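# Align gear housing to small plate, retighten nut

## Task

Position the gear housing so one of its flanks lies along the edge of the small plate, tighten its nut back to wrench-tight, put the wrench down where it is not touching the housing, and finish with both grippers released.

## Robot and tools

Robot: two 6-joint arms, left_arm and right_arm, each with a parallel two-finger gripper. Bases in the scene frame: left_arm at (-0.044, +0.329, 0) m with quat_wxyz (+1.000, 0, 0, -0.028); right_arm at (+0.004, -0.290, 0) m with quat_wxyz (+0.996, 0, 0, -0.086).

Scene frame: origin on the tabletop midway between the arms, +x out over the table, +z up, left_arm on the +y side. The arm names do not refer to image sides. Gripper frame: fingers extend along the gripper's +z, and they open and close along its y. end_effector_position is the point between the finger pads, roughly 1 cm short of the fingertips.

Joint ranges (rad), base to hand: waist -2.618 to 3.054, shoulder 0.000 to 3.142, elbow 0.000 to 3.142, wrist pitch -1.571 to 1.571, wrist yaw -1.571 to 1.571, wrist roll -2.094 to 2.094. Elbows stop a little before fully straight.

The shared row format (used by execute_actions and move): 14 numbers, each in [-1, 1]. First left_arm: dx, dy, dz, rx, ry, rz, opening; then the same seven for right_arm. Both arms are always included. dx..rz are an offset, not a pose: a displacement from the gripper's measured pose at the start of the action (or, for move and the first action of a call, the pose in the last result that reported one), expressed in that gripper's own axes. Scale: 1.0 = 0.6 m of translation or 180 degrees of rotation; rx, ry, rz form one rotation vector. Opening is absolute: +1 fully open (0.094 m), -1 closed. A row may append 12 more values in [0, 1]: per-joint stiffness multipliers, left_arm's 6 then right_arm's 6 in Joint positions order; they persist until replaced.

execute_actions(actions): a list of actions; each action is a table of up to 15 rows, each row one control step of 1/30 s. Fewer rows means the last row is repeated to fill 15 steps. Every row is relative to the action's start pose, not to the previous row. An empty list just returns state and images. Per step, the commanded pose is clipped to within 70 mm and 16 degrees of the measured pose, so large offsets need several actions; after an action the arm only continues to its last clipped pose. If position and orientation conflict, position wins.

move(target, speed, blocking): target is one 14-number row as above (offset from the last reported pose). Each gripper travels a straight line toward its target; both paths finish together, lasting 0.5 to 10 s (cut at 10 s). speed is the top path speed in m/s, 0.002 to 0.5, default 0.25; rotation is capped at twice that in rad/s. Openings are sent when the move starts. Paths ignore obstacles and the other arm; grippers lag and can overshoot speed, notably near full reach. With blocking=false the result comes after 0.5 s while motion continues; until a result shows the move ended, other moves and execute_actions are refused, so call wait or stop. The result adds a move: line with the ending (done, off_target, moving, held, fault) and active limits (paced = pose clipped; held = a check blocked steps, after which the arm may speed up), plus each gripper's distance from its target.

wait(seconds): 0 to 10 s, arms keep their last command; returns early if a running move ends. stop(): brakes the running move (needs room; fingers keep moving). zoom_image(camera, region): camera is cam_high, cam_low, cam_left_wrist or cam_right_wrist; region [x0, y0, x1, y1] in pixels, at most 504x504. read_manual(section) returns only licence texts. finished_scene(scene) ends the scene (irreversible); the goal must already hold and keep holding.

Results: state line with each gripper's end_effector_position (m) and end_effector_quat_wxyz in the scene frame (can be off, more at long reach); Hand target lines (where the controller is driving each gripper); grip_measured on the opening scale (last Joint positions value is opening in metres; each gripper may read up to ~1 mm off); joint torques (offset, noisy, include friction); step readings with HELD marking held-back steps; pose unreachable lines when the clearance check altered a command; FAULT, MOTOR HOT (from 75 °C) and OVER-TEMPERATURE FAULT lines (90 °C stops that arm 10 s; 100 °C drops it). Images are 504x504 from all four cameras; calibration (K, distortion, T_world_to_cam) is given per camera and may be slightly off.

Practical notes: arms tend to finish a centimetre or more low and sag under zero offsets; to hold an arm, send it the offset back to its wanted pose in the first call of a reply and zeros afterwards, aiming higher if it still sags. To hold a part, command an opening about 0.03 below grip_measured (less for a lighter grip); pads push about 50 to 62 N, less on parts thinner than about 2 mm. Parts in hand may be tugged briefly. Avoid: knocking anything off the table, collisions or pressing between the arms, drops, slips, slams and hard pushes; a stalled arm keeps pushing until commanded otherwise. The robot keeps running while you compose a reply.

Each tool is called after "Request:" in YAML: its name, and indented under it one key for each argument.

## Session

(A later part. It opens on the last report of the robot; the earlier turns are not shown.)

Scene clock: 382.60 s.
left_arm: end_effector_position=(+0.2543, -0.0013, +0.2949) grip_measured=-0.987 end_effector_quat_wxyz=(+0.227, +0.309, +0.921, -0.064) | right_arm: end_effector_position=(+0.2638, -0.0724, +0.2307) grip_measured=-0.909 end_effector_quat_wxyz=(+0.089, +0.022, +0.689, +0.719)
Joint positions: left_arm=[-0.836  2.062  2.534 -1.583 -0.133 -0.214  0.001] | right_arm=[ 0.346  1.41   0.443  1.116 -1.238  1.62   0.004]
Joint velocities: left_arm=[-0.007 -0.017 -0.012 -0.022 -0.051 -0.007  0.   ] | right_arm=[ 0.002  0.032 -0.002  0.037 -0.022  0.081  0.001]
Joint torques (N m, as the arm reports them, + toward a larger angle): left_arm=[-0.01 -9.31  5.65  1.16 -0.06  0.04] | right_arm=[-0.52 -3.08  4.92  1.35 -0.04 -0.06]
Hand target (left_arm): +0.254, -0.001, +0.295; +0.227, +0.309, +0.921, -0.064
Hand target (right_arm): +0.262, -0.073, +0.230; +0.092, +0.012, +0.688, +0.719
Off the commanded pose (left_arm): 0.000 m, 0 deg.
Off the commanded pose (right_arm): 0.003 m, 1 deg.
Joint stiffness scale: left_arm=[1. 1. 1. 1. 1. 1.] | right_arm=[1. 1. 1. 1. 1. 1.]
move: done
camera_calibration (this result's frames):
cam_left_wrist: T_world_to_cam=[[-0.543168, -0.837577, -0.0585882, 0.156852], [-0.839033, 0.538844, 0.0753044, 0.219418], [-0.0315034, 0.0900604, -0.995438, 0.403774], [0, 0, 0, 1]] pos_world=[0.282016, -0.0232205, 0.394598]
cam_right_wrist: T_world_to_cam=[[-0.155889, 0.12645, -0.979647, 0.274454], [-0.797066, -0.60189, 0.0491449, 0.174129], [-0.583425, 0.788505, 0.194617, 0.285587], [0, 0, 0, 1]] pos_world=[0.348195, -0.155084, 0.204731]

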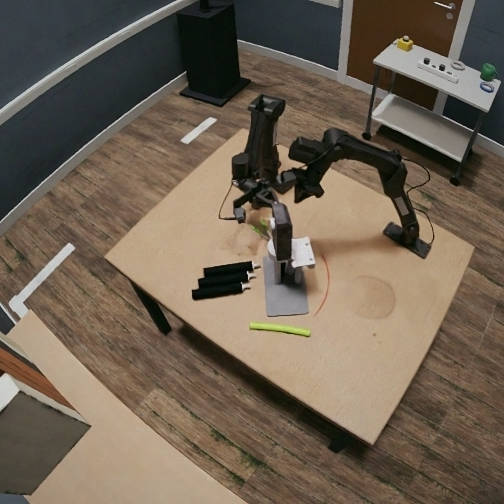

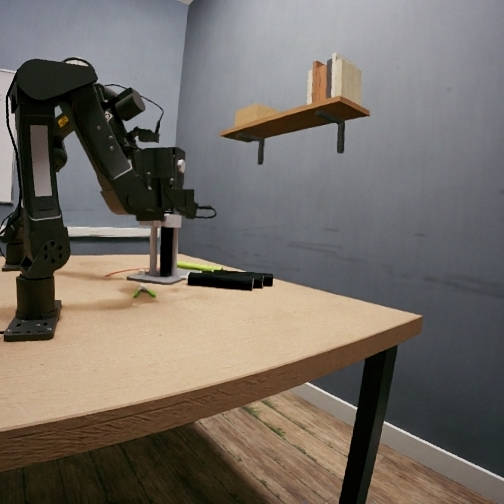

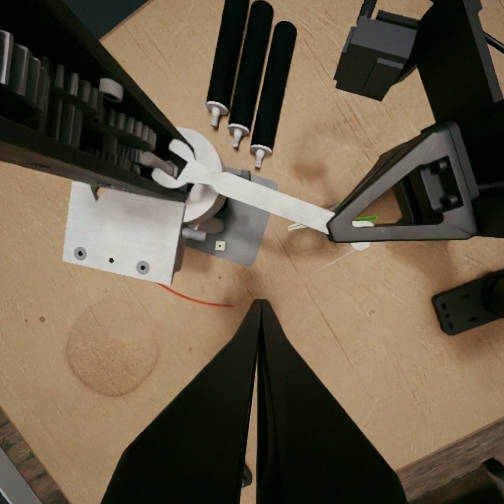

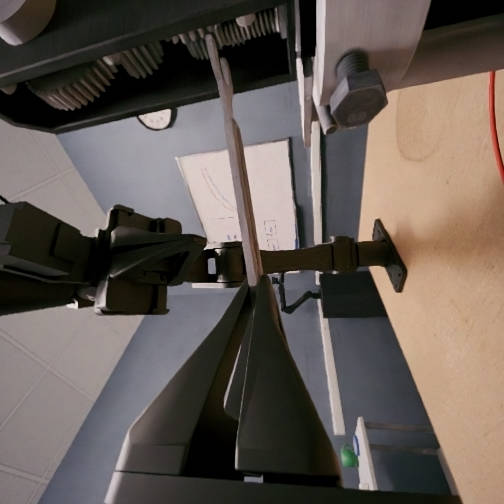

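Request:
move:
  target: [0.15,0.3,-0.1,0,0,0,-1,0.055,0.01,-0.06,0,0,0.03,-1]
  speed: 0.08

Request:
move:
  target: [0,0,0,0,0,0,1,-0.17,-0.05,-0.17,0,-0.4,0,-1]
  speed: 0.2

Request:
move:
  target: [0,0,0,0,0,0,1,0,-0.22,0,0.2,0,-0.2,-1]
  speed: 0.15

Scene clock: 385.97 s.
left_arm: end_effector_position=(+0.2798, +0.2035, +0.3060) grip_measured=-0.987 end_effector_quat_wxyz=(+0.222, +0.306, +0.924, -0.058) | right_arm: end_effector_position=(+0.2305, -0.1014, +0.2268) grip_measured=-0.909 end_effector_quat_wxyz=(+0.041, +0.070, +0.689, +0.720)
Joint positions: left_arm=[-0.259  1.626  2.006 -1.501  0.116  0.3    0.001] | right_arm=[ 0.232  1.247  0.309  1.122 -1.348  1.794  0.004]
Joint velocities: left_arm=[ 0.007  0.007  0.007 -0.081  0.007 -0.022 -0.   ] | right_arm=[ 0.007 -0.012  0.002  0.037  0.007  0.022  0.001]
Joint torques (N m, as the arm reports them, + toward a larger angle): left_arm=[ 0.39 -7.89  4.65  1.15  0.19  0.09] | right_arm=[-0.68 -3.86  4.88  1.25  0.01 -0.04]
Hand target (left_arm): +0.274, +0.205, +0.311; +0.228, +0.309, +0.921, -0.062
Hand target (right_arm): +0.226, -0.103, +0.231; +0.055, +0.054, +0.688, +0.721
Off the commanded pose (left_arm): 0.007 m, 1 deg.
Off the commanded pose (right_arm): 0.007 m, 2 deg.
Joint stiffness scale: left_arm=[1. 1. 1. 1. 1. 1.] | right_arm=[1. 1. 1. 1. 1. 1.]
move: done
camera_calibration (this result's frames):
cam_left_wrist: T_world_to_cam=[[-0.53729, -0.84083, -0.0657608, 0.343998], [-0.842442, 0.531339, 0.0892759, 0.127804], [-0.0401246, 0.103367, -0.993834, 0.3964], [0, 0, 0, 1]] pos_world=[0.3084, 0.180362, 0.405167]
cam_right_wrist: T_world_to_cam=[[-0.286206, 0.138627, -0.948087, 0.293228], [-0.782558, -0.604777, 0.147808, 0.104287], [-0.552891, 0.784237, 0.281575, 0.262547], [0, 0, 0, 1]] pos_world=[0.310694, -0.183478, 0.188664]

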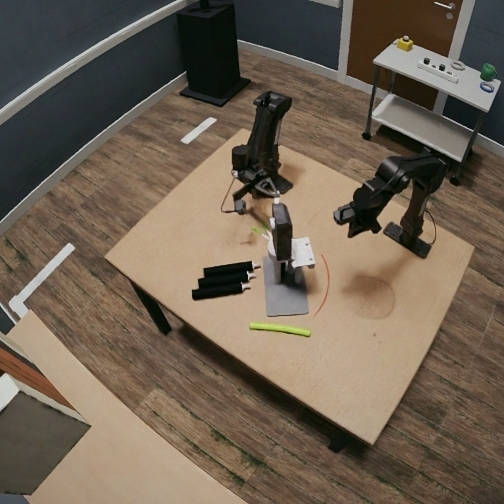

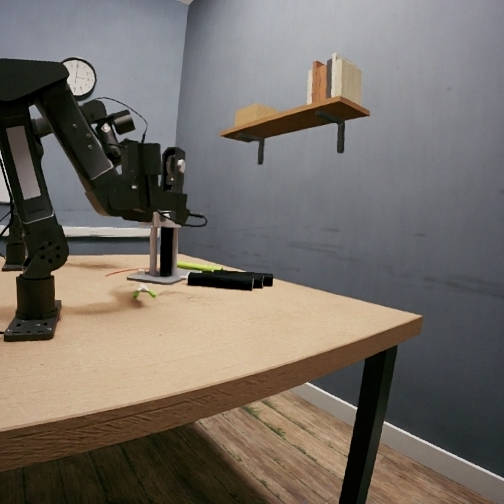

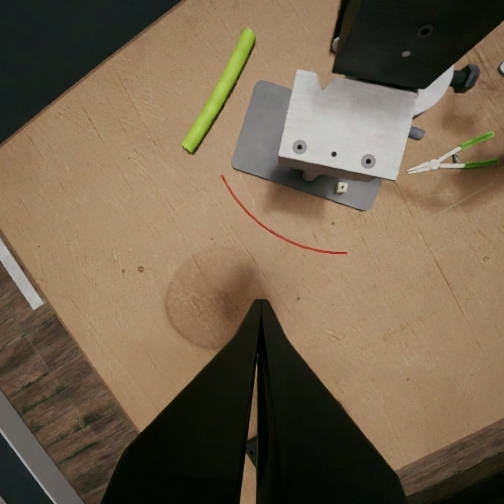

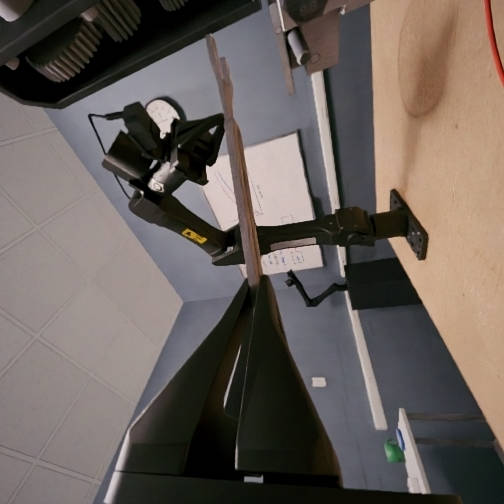

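Scene clock: 389.77 s.
left_arm: end_effector_position=(+0.2798, +0.2035, +0.3060) grip_measured=+1.000 end_effector_quat_wxyz=(+0.222, +0.306, +0.924, -0.058) | right_arm: end_effector_position=(+0.3134, -0.2178, +0.1864) grip_measured=-0.909 end_effector_quat_wxyz=(+0.429, +0.485, +0.532, +0.546)
Joint positions: left_arm=[-0.259  1.626  2.006 -1.501  0.116  0.3    0.094] | right_arm=[0.477 0.881 0.113 0.734 0.139 1.649 0.004]
Joint velocities: left_arm=[-0.017 -0.017  0.007 -0.051 -0.022  0.037  0.   ] | right_arm=[ 0.007  0.012 -0.002 -0.007 -0.037  0.051  0.   ]
Joint torques (N m, as the arm reports them, + toward a larger angle): left_arm=[-0.1  -5.99  5.83  1.17  0.08 -0.01] | right_arm=[ 0.79 -0.01  6.68  1.85  0.16 -0.14]
Hand target (left_arm): +0.280, +0.203, +0.306; +0.222, +0.306, +0.924, -0.058
Hand target (right_arm): +0.314, -0.218, +0.189; +0.438, +0.480, +0.529, +0.546
Off the commanded pose (left_arm): 0.000 m, 0 deg.
Off the commanded pose (right_arm): 0.002 m, 1 deg.
Joint stiffness scale: left_arm=[1. 1. 1. 1. 1. 1.] | right_arm=[1. 1. 1. 1. 1. 1.]
move: done
camera_calibration (this result's frames):
cam_left_wrist: T_world_to_cam=[[-0.53729, -0.84083, -0.0657608, 0.343998], [-0.842442, 0.531339, 0.0892759, 0.127804], [-0.0401246, 0.103367, -0.993834, 0.3964], [0, 0, 0, 1]] pos_world=[0.3084, 0.180362, 0.405167]
cam_right_wrist: T_world_to_cam=[[-0.0344818, 0.330975, -0.943009, 0.256882], [-0.808048, 0.546018, 0.221187, 0.349696], [0.588107, 0.769623, 0.248616, 0.0564311], [0, 0, 0, 1]] pos_world=[0.258241, -0.319392, 0.150864]

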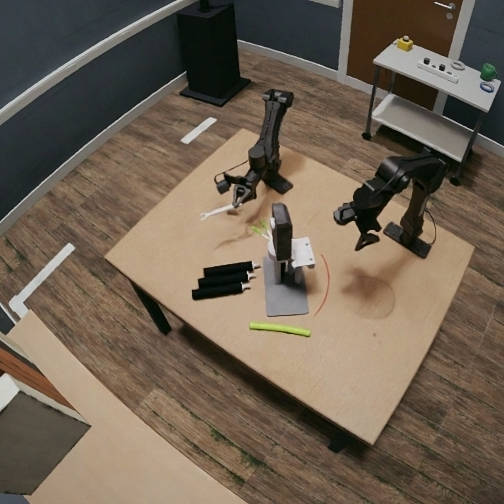

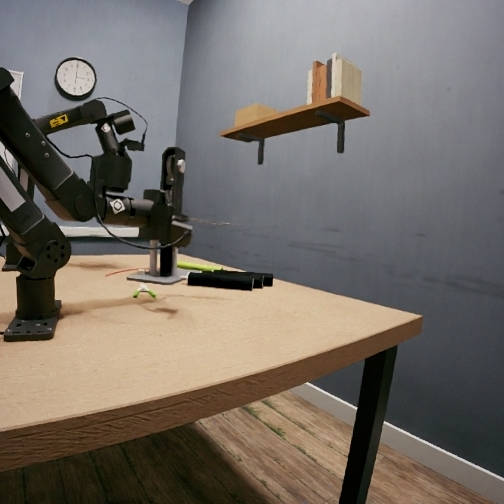

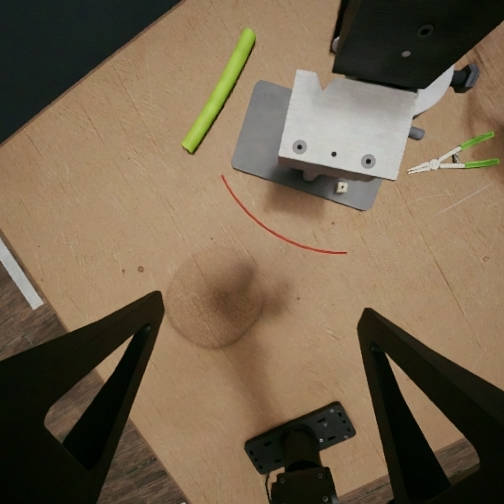

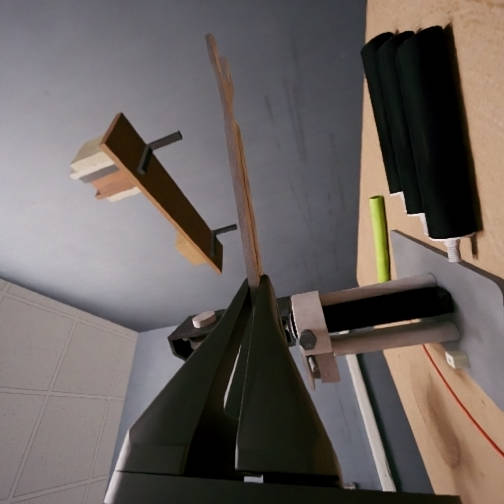

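Scene clock: 393.13 s.
left_arm: end_effector_position=(+0.2798, +0.2035, +0.3060) grip_measured=+1.000 end_effector_quat_wxyz=(+0.222, +0.306, +0.924, -0.058) | right_arm: end_effector_position=(+0.3024, -0.2098, +0.0504) grip_measured=-0.909 end_effector_quat_wxyz=(+0.400, +0.409, +0.793, +0.209)
Joint positions: left_arm=[-0.259  1.626  2.006 -1.501  0.116  0.3    0.094] | right_arm=[0.641 1.221 0.263 0.271 0.369 1.246 0.004]
Joint velocities: left_arm=[ 0.002 -0.002 -0.002  0.007  0.022  0.007  0.   ] | right_arm=[ 0.012  0.002  0.007  0.007  0.022  0.007 -0.002]
Joint torques (N m, as the arm reports them, + toward a larger angle): left_arm=[ 0.   -6.04  5.95  1.18  0.09  0.  ] | right_arm=[ 0.81 -1.59  7.78  1.23  0.46 -0.12]
Hand target (left_arm): +0.280, +0.203, +0.306; +0.222, +0.306, +0.924, -0.058
Hand target (right_arm): +0.307, -0.210, +0.056; +0.410, +0.405, +0.792, +0.199
Off the commanded pose (left_arm): 0.000 m, 0 deg.
Off the commanded pose (right_arm): 0.007 m, 1 deg.
Joint stiffness scale: left_arm=[1. 1. 1. 1. 1. 1.] | right_arm=[1. 1. 1. 1. 1. 1.]
move: done
camera_calibration (this result's frames):
cam_left_wrist: T_world_to_cam=[[-0.53729, -0.84083, -0.0657608, 0.343998], [-0.842442, 0.531339, 0.0892759, 0.127804], [-0.0401246, 0.103367, -0.993834, 0.3964], [0, 0, 0, 1]] pos_world=[0.3084, 0.180362, 0.405167]
cam_right_wrist: T_world_to_cam=[[-0.511367, -0.341992, -0.788381, 0.120854], [-0.741, 0.640097, 0.202965, 0.366922], [0.435228, 0.68798, -0.580741, 0.161487], [0, 0, 0, 1]] pos_world=[0.263406, -0.304635, 0.114589]

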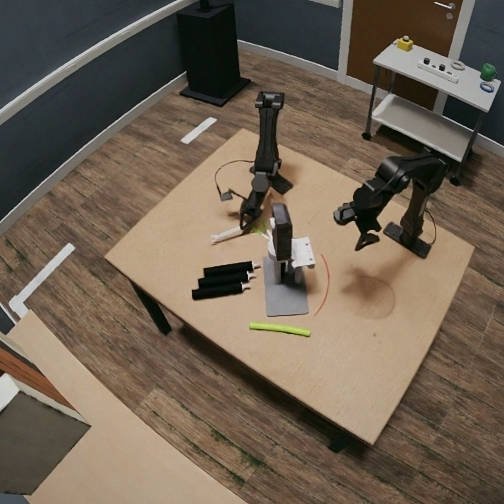

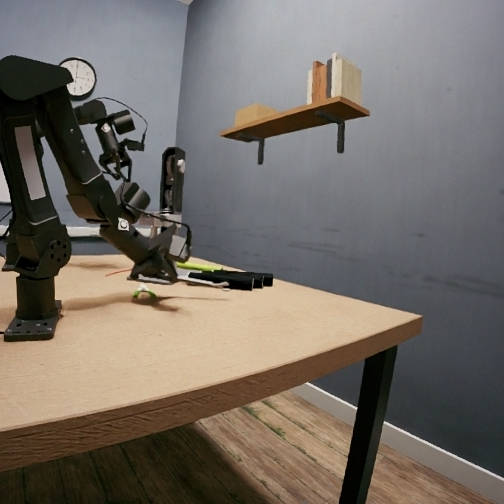

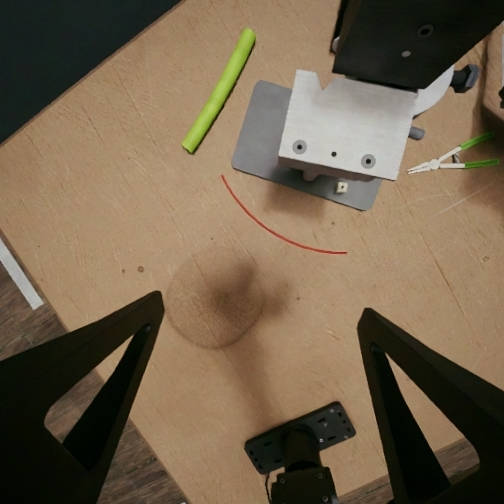

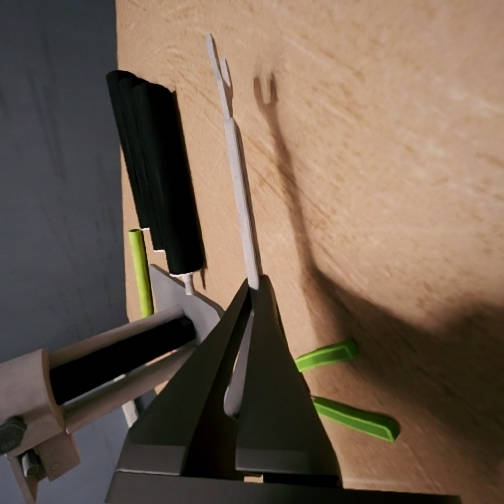

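Request:
move:
  target: [0,0,0,0,0,0,1,-0.103,-0.057,0.073,0.06,-0.02,-0.08,-1]
  speed: 0.06

Scene clock: 396.23 s.
left_arm: end_effector_position=(+0.2798, +0.2035, +0.3060) grip_measured=+1.000 end_effector_quat_wxyz=(+0.222, +0.306, +0.924, -0.058) | right_arm: end_effector_position=(+0.3363, -0.2787, +0.0271) grip_measured=-0.909 end_effector_quat_wxyz=(+0.404, +0.350, +0.842, +0.067)
Joint positions: left_arm=[-0.259  1.626  2.006 -1.501  0.116  0.3    0.094] | right_arm=[0.371 1.44  0.373 0.294 0.316 0.853 0.004]
Joint velocities: left_arm=[ 0.017 -0.012  0.002 -0.037  0.022  0.037  0.   ] | right_arm=[-0.007 -0.007  0.007 -0.007  0.007  0.007 -0.001]
Joint torques (N m, as the arm reports them, + toward a larger angle): left_arm=[-0.06 -6.03  5.91  1.19  0.09  0.  ] | right_arm=[-0.63 -2.79  6.98  1.31  0.14 -0.1 ]
Hand target (left_arm): +0.280, +0.203, +0.306; +0.222, +0.306, +0.924, -0.058
Hand target (right_arm): +0.343, -0.279, +0.031; +0.409, +0.347, +0.841, +0.066
Off the commanded pose (left_arm): 0.000 m, 0 deg.
Off the commanded pose (right_arm): 0.007 m, 1 deg.
Joint stiffness scale: left_arm=[1. 1. 1. 1. 1. 1.] | right_arm=[1. 1. 1. 1. 1. 1.]
move: done
camera_calibration (this result's frames):
cam_left_wrist: T_world_to_cam=[[-0.53729, -0.84083, -0.0657608, 0.343998], [-0.842442, 0.531339, 0.0892759, 0.127804], [-0.0401246, 0.103367, -0.993834, 0.3964], [0, 0, 0, 1]] pos_world=[0.3084, 0.180362, 0.405167]
cam_right_wrist: T_world_to_cam=[[-0.589859, -0.558199, -0.583507, 0.0568462], [-0.733845, 0.672079, 0.0989051, 0.450179], [0.336954, 0.486544, -0.806063, 0.16362], [0, 0, 0, 1]] pos_world=[0.308761, -0.350433, 0.120533]

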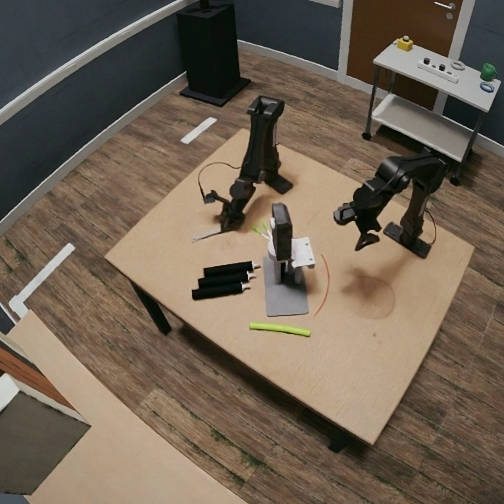

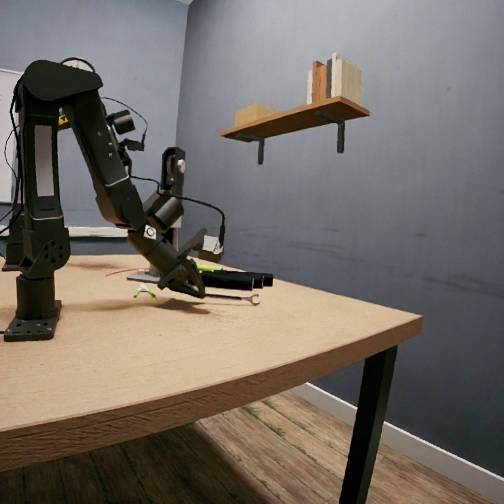

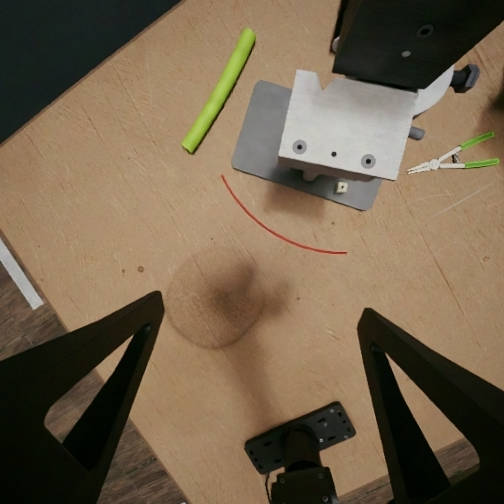

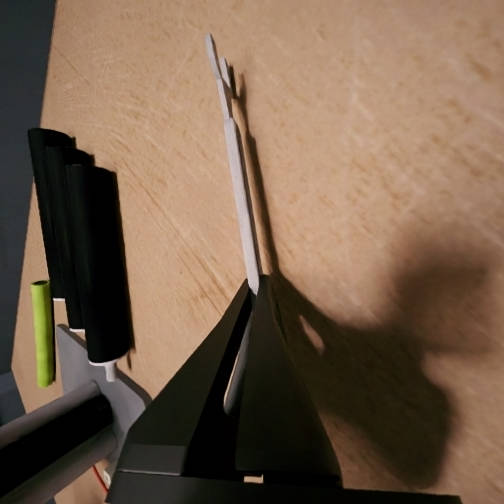

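Request:
move:
  target: [0,0,0,0,0,0,1,0.008,-0.005,0.008,0,0.02,0,-0.925]
  speed: 0.015

Request:
move:
  target: [0,0,0,0,0,0,1,0,0.01,0,0,0,0,-0.6]
  speed: 0.015

Request:
move:
  target: [0,0,0,0,0,0,1,0,0.0,-0.13,0,0,0,-0.5]
  speed: 0.04

Scene clock: 398.70 s.
left_arm: end_effector_position=(+0.2798, +0.2035, +0.3060) grip_measured=+1.000 end_effector_quat_wxyz=(+0.222, +0.306, +0.924, -0.058) | right_arm: end_effector_position=(+0.3392, -0.2802, +0.0277) grip_measured=-0.909 end_effector_quat_wxyz=(+0.400, +0.351, +0.843, +0.081)
Joint positions: left_arm=[-0.259  1.626  2.006 -1.501  0.116  0.3    0.094] | right_arm=[0.34  1.44  0.376 0.301 0.267 0.843 0.004]
Joint velocities: left_arm=[ 0.002 -0.007 -0.002 -0.066  0.007 -0.037  0.   ] | right_arm=[-0.012 -0.007 -0.012 -0.007  0.037 -0.007 -0.   ]
Joint torques (N m, as the arm reports them, + toward a larger angle): left_arm=[-0.08 -5.96  5.81  1.16  0.1  -0.01] | right_arm=[-0.68 -2.61  6.71  0.89 -0.12 -0.05]
Hand target (left_arm): +0.280, +0.203, +0.306; +0.222, +0.306, +0.924, -0.058
Hand target (right_arm): +0.336, -0.279, +0.020; +0.378, +0.348, +0.854, +0.078
Off the commanded pose (left_arm): 0.000 m, 0 deg.
Off the commanded pose (right_arm): 0.009 m, 3 deg.
Joint stiffness scale: left_arm=[1. 1. 1. 1. 1. 1.] | right_arm=[1. 1. 1. 1. 1. 1.]
move: off_target (right_arm)
camera_calibration (this result's frames):
cam_left_wrist: T_world_to_cam=[[-0.53729, -0.84083, -0.0657608, 0.343998], [-0.842442, 0.531339, 0.0892759, 0.127804], [-0.0401246, 0.103367, -0.993834, 0.3964], [0, 0, 0, 1]] pos_world=[0.3084, 0.180362, 0.405167]
cam_right_wrist: T_world_to_cam=[[-0.58291, -0.547769, -0.600137, 0.0590488], [-0.74101, 0.661387, 0.116065, 0.452172], [0.333346, 0.512363, -0.791432, 0.171893], [0, 0, 0, 1]] pos_world=[0.312184, -0.354787, 0.118997]

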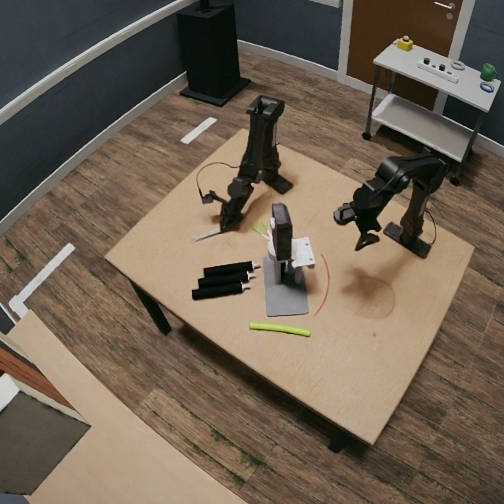

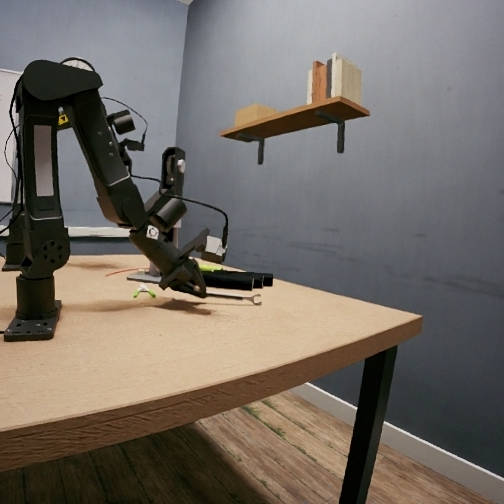

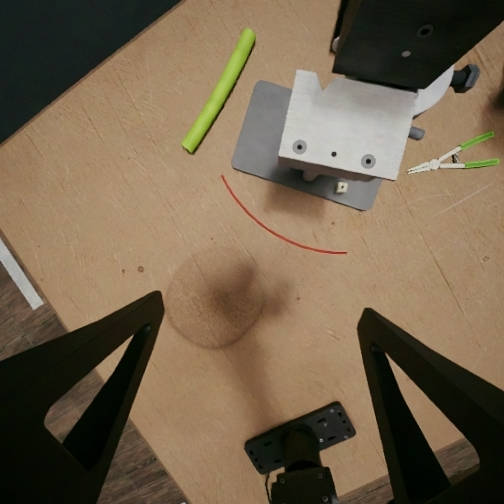

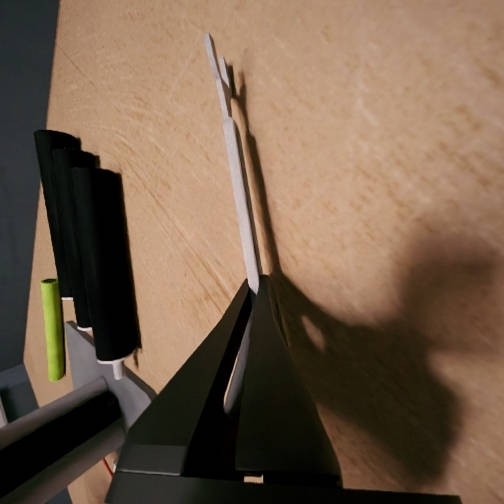

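Scene clock: 399.40 s.
left_arm: end_effector_position=(+0.2798, +0.2035, +0.3060) grip_measured=+1.000 end_effector_quat_wxyz=(+0.222, +0.306, +0.924, -0.058) | right_arm: end_effector_position=(+0.3391, -0.2763, +0.0278) grip_measured=-0.602 end_effector_quat_wxyz=(+0.399, +0.352, +0.842, +0.086)
Joint positions: left_arm=[-0.259  1.626  2.006 -1.501  0.116  0.3    0.094] | right_arm=[0.351 1.44  0.376 0.301 0.267 0.855 0.019]
Joint velocities: left_arm=[-0.017 -0.022 -0.007 -0.066 -0.037 -0.022  0.   ] | right_arm=[-0.002 -0.007  0.002  0.007  0.007 -0.037 -0.001]
Joint torques (N m, as the arm reports them, + toward a larger angle): left_arm=[ 0.02 -6.07  5.82  1.19  0.08 -0.02] | right_arm=[ 0.75 -3.38  6.92  1.12  0.28  0.04]
Hand target (left_arm): +0.280, +0.203, +0.306; +0.222, +0.306, +0.924, -0.058
Hand target (right_arm): +0.342, -0.276, +0.030; +0.400, +0.351, +0.843, +0.082
Off the commanded pose (left_arm): 0.000 m, 0 deg.
Off the commanded pose (right_arm): 0.004 m, 1 deg.
Joint stiffness scale: left_arm=[1. 1. 1. 1. 1. 1.] | right_arm=[1. 1. 1. 1. 1. 1.]
move: done
camera_calibration (this result's frames):
cam_left_wrist: T_world_to_cam=[[-0.53729, -0.84083, -0.0657608, 0.343998], [-0.842442, 0.531339, 0.0892759, 0.127804], [-0.0401246, 0.103367, -0.993834, 0.3964], [0, 0, 0, 1]] pos_world=[0.3084, 0.180362, 0.405167]
cam_right_wrist: T_world_to_cam=[[-0.579742, -0.544578, -0.606081, 0.0611244], [-0.743596, 0.657716, 0.120308, 0.449313], [0.333112, 0.520427, -0.786252, 0.172165], [0, 0, 0, 1]] pos_world=[0.312194, -0.351833, 0.118355]

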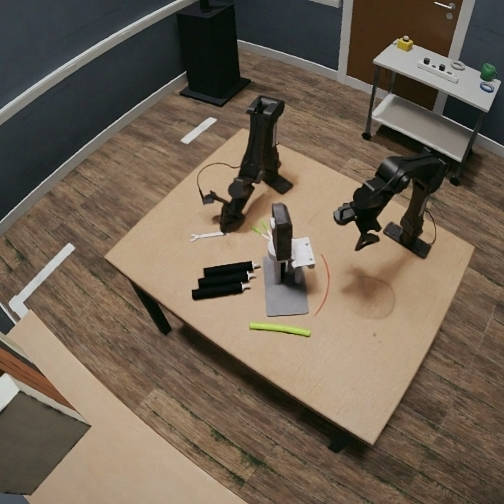

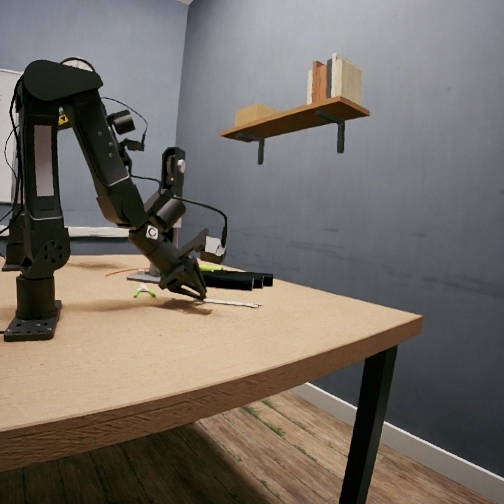

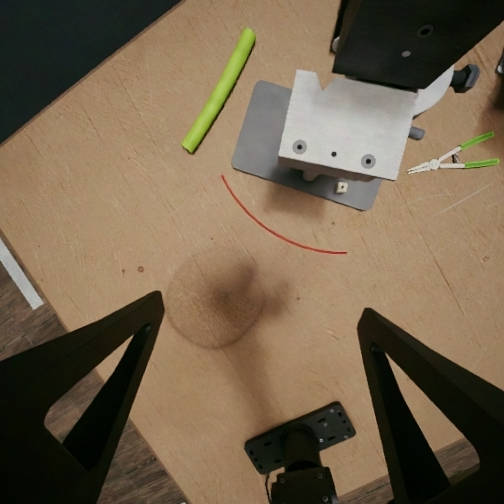

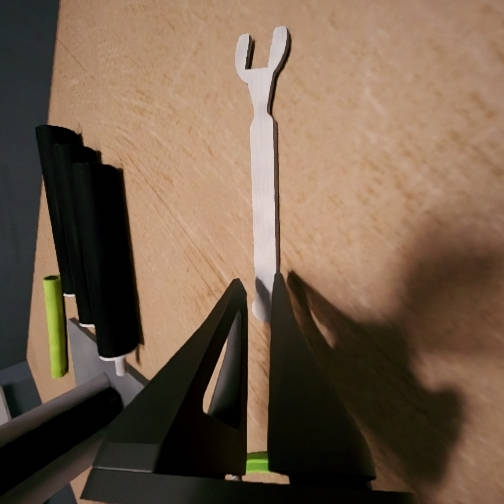

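Scene clock: 401.87 s.
left_arm: end_effector_position=(+0.2798, +0.2035, +0.3060) grip_measured=+1.000 end_effector_quat_wxyz=(+0.222, +0.306, +0.924, -0.058) | right_arm: end_effector_position=(+0.2840, -0.2643, +0.0742) grip_measured=-0.502 end_effector_quat_wxyz=(+0.392, +0.350, +0.846, +0.093)
Joint positions: left_arm=[-0.259  1.626  2.006 -1.501  0.116  0.3    0.094] | right_arm=[ 0.467  0.984  0.364 -0.176  0.33   0.946  0.023]
Joint velocities: left_arm=[ 0.012  0.002  0.012  0.007 -0.051 -0.066  0.   ] | right_arm=[-0.017 -0.012 -0.007 -0.022  0.022 -0.007 -0.001]
Joint torques (N m, as the arm reports them, + toward a larger angle): left_arm=[ 0.02 -6.16  5.97  1.21  0.09  0.01] | right_arm=[ 0.77 -2.62  7.25  1.08  0.42 -0.01]
Hand target (left_arm): +0.280, +0.203, +0.306; +0.222, +0.306, +0.924, -0.058
Hand target (right_arm): +0.283, -0.267, +0.080; +0.399, +0.352, +0.842, +0.087
Off the commanded pose (left_arm): 0.000 m, 0 deg.
Off the commanded pose (right_arm): 0.006 m, 1 deg.
Joint stiffness scale: left_arm=[1. 1. 1. 1. 1. 1.] | right_arm=[1. 1. 1. 1. 1. 1.]
move: done
camera_calibration (this result's frames):
cam_left_wrist: T_world_to_cam=[[-0.53729, -0.84083, -0.0657608, 0.343998], [-0.842442, 0.531339, 0.0892759, 0.127804], [-0.0401246, 0.103367, -0.993834, 0.3964], [0, 0, 0, 1]] pos_world=[0.3084, 0.180362, 0.405167]
cam_right_wrist: T_world_to_cam=[[-0.579616, -0.541521, -0.608934, 0.0648973], [-0.749603, 0.647385, 0.137797, 0.392526], [0.319594, 0.536328, -0.78116, 0.228423], [0, 0, 0, 1]] pos_world=[0.258851, -0.341482, 0.163864]

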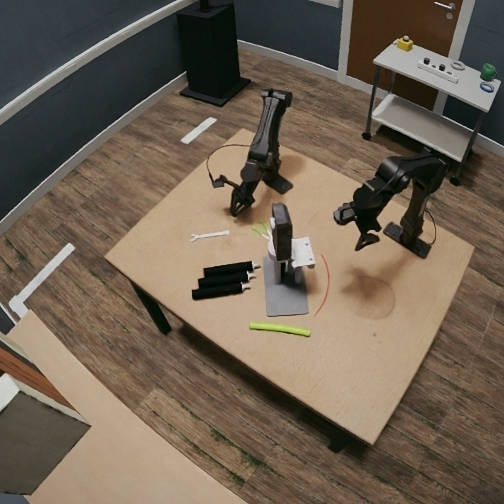

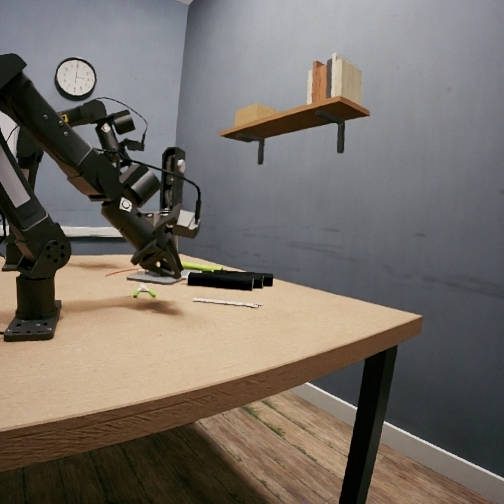

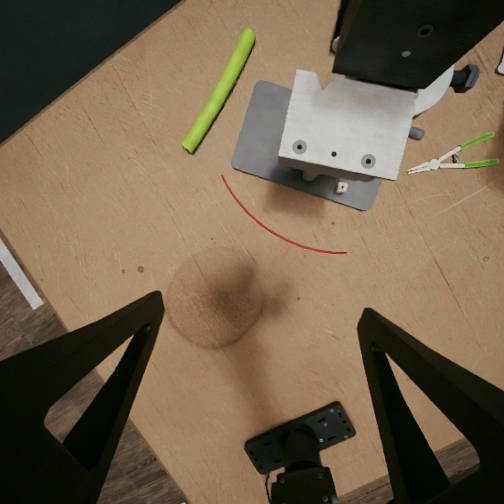

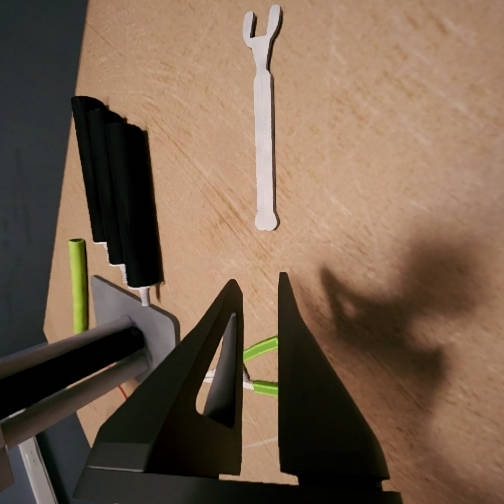

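Request:
finished_scene:
  scene: 1

The scene is finished: the task was done.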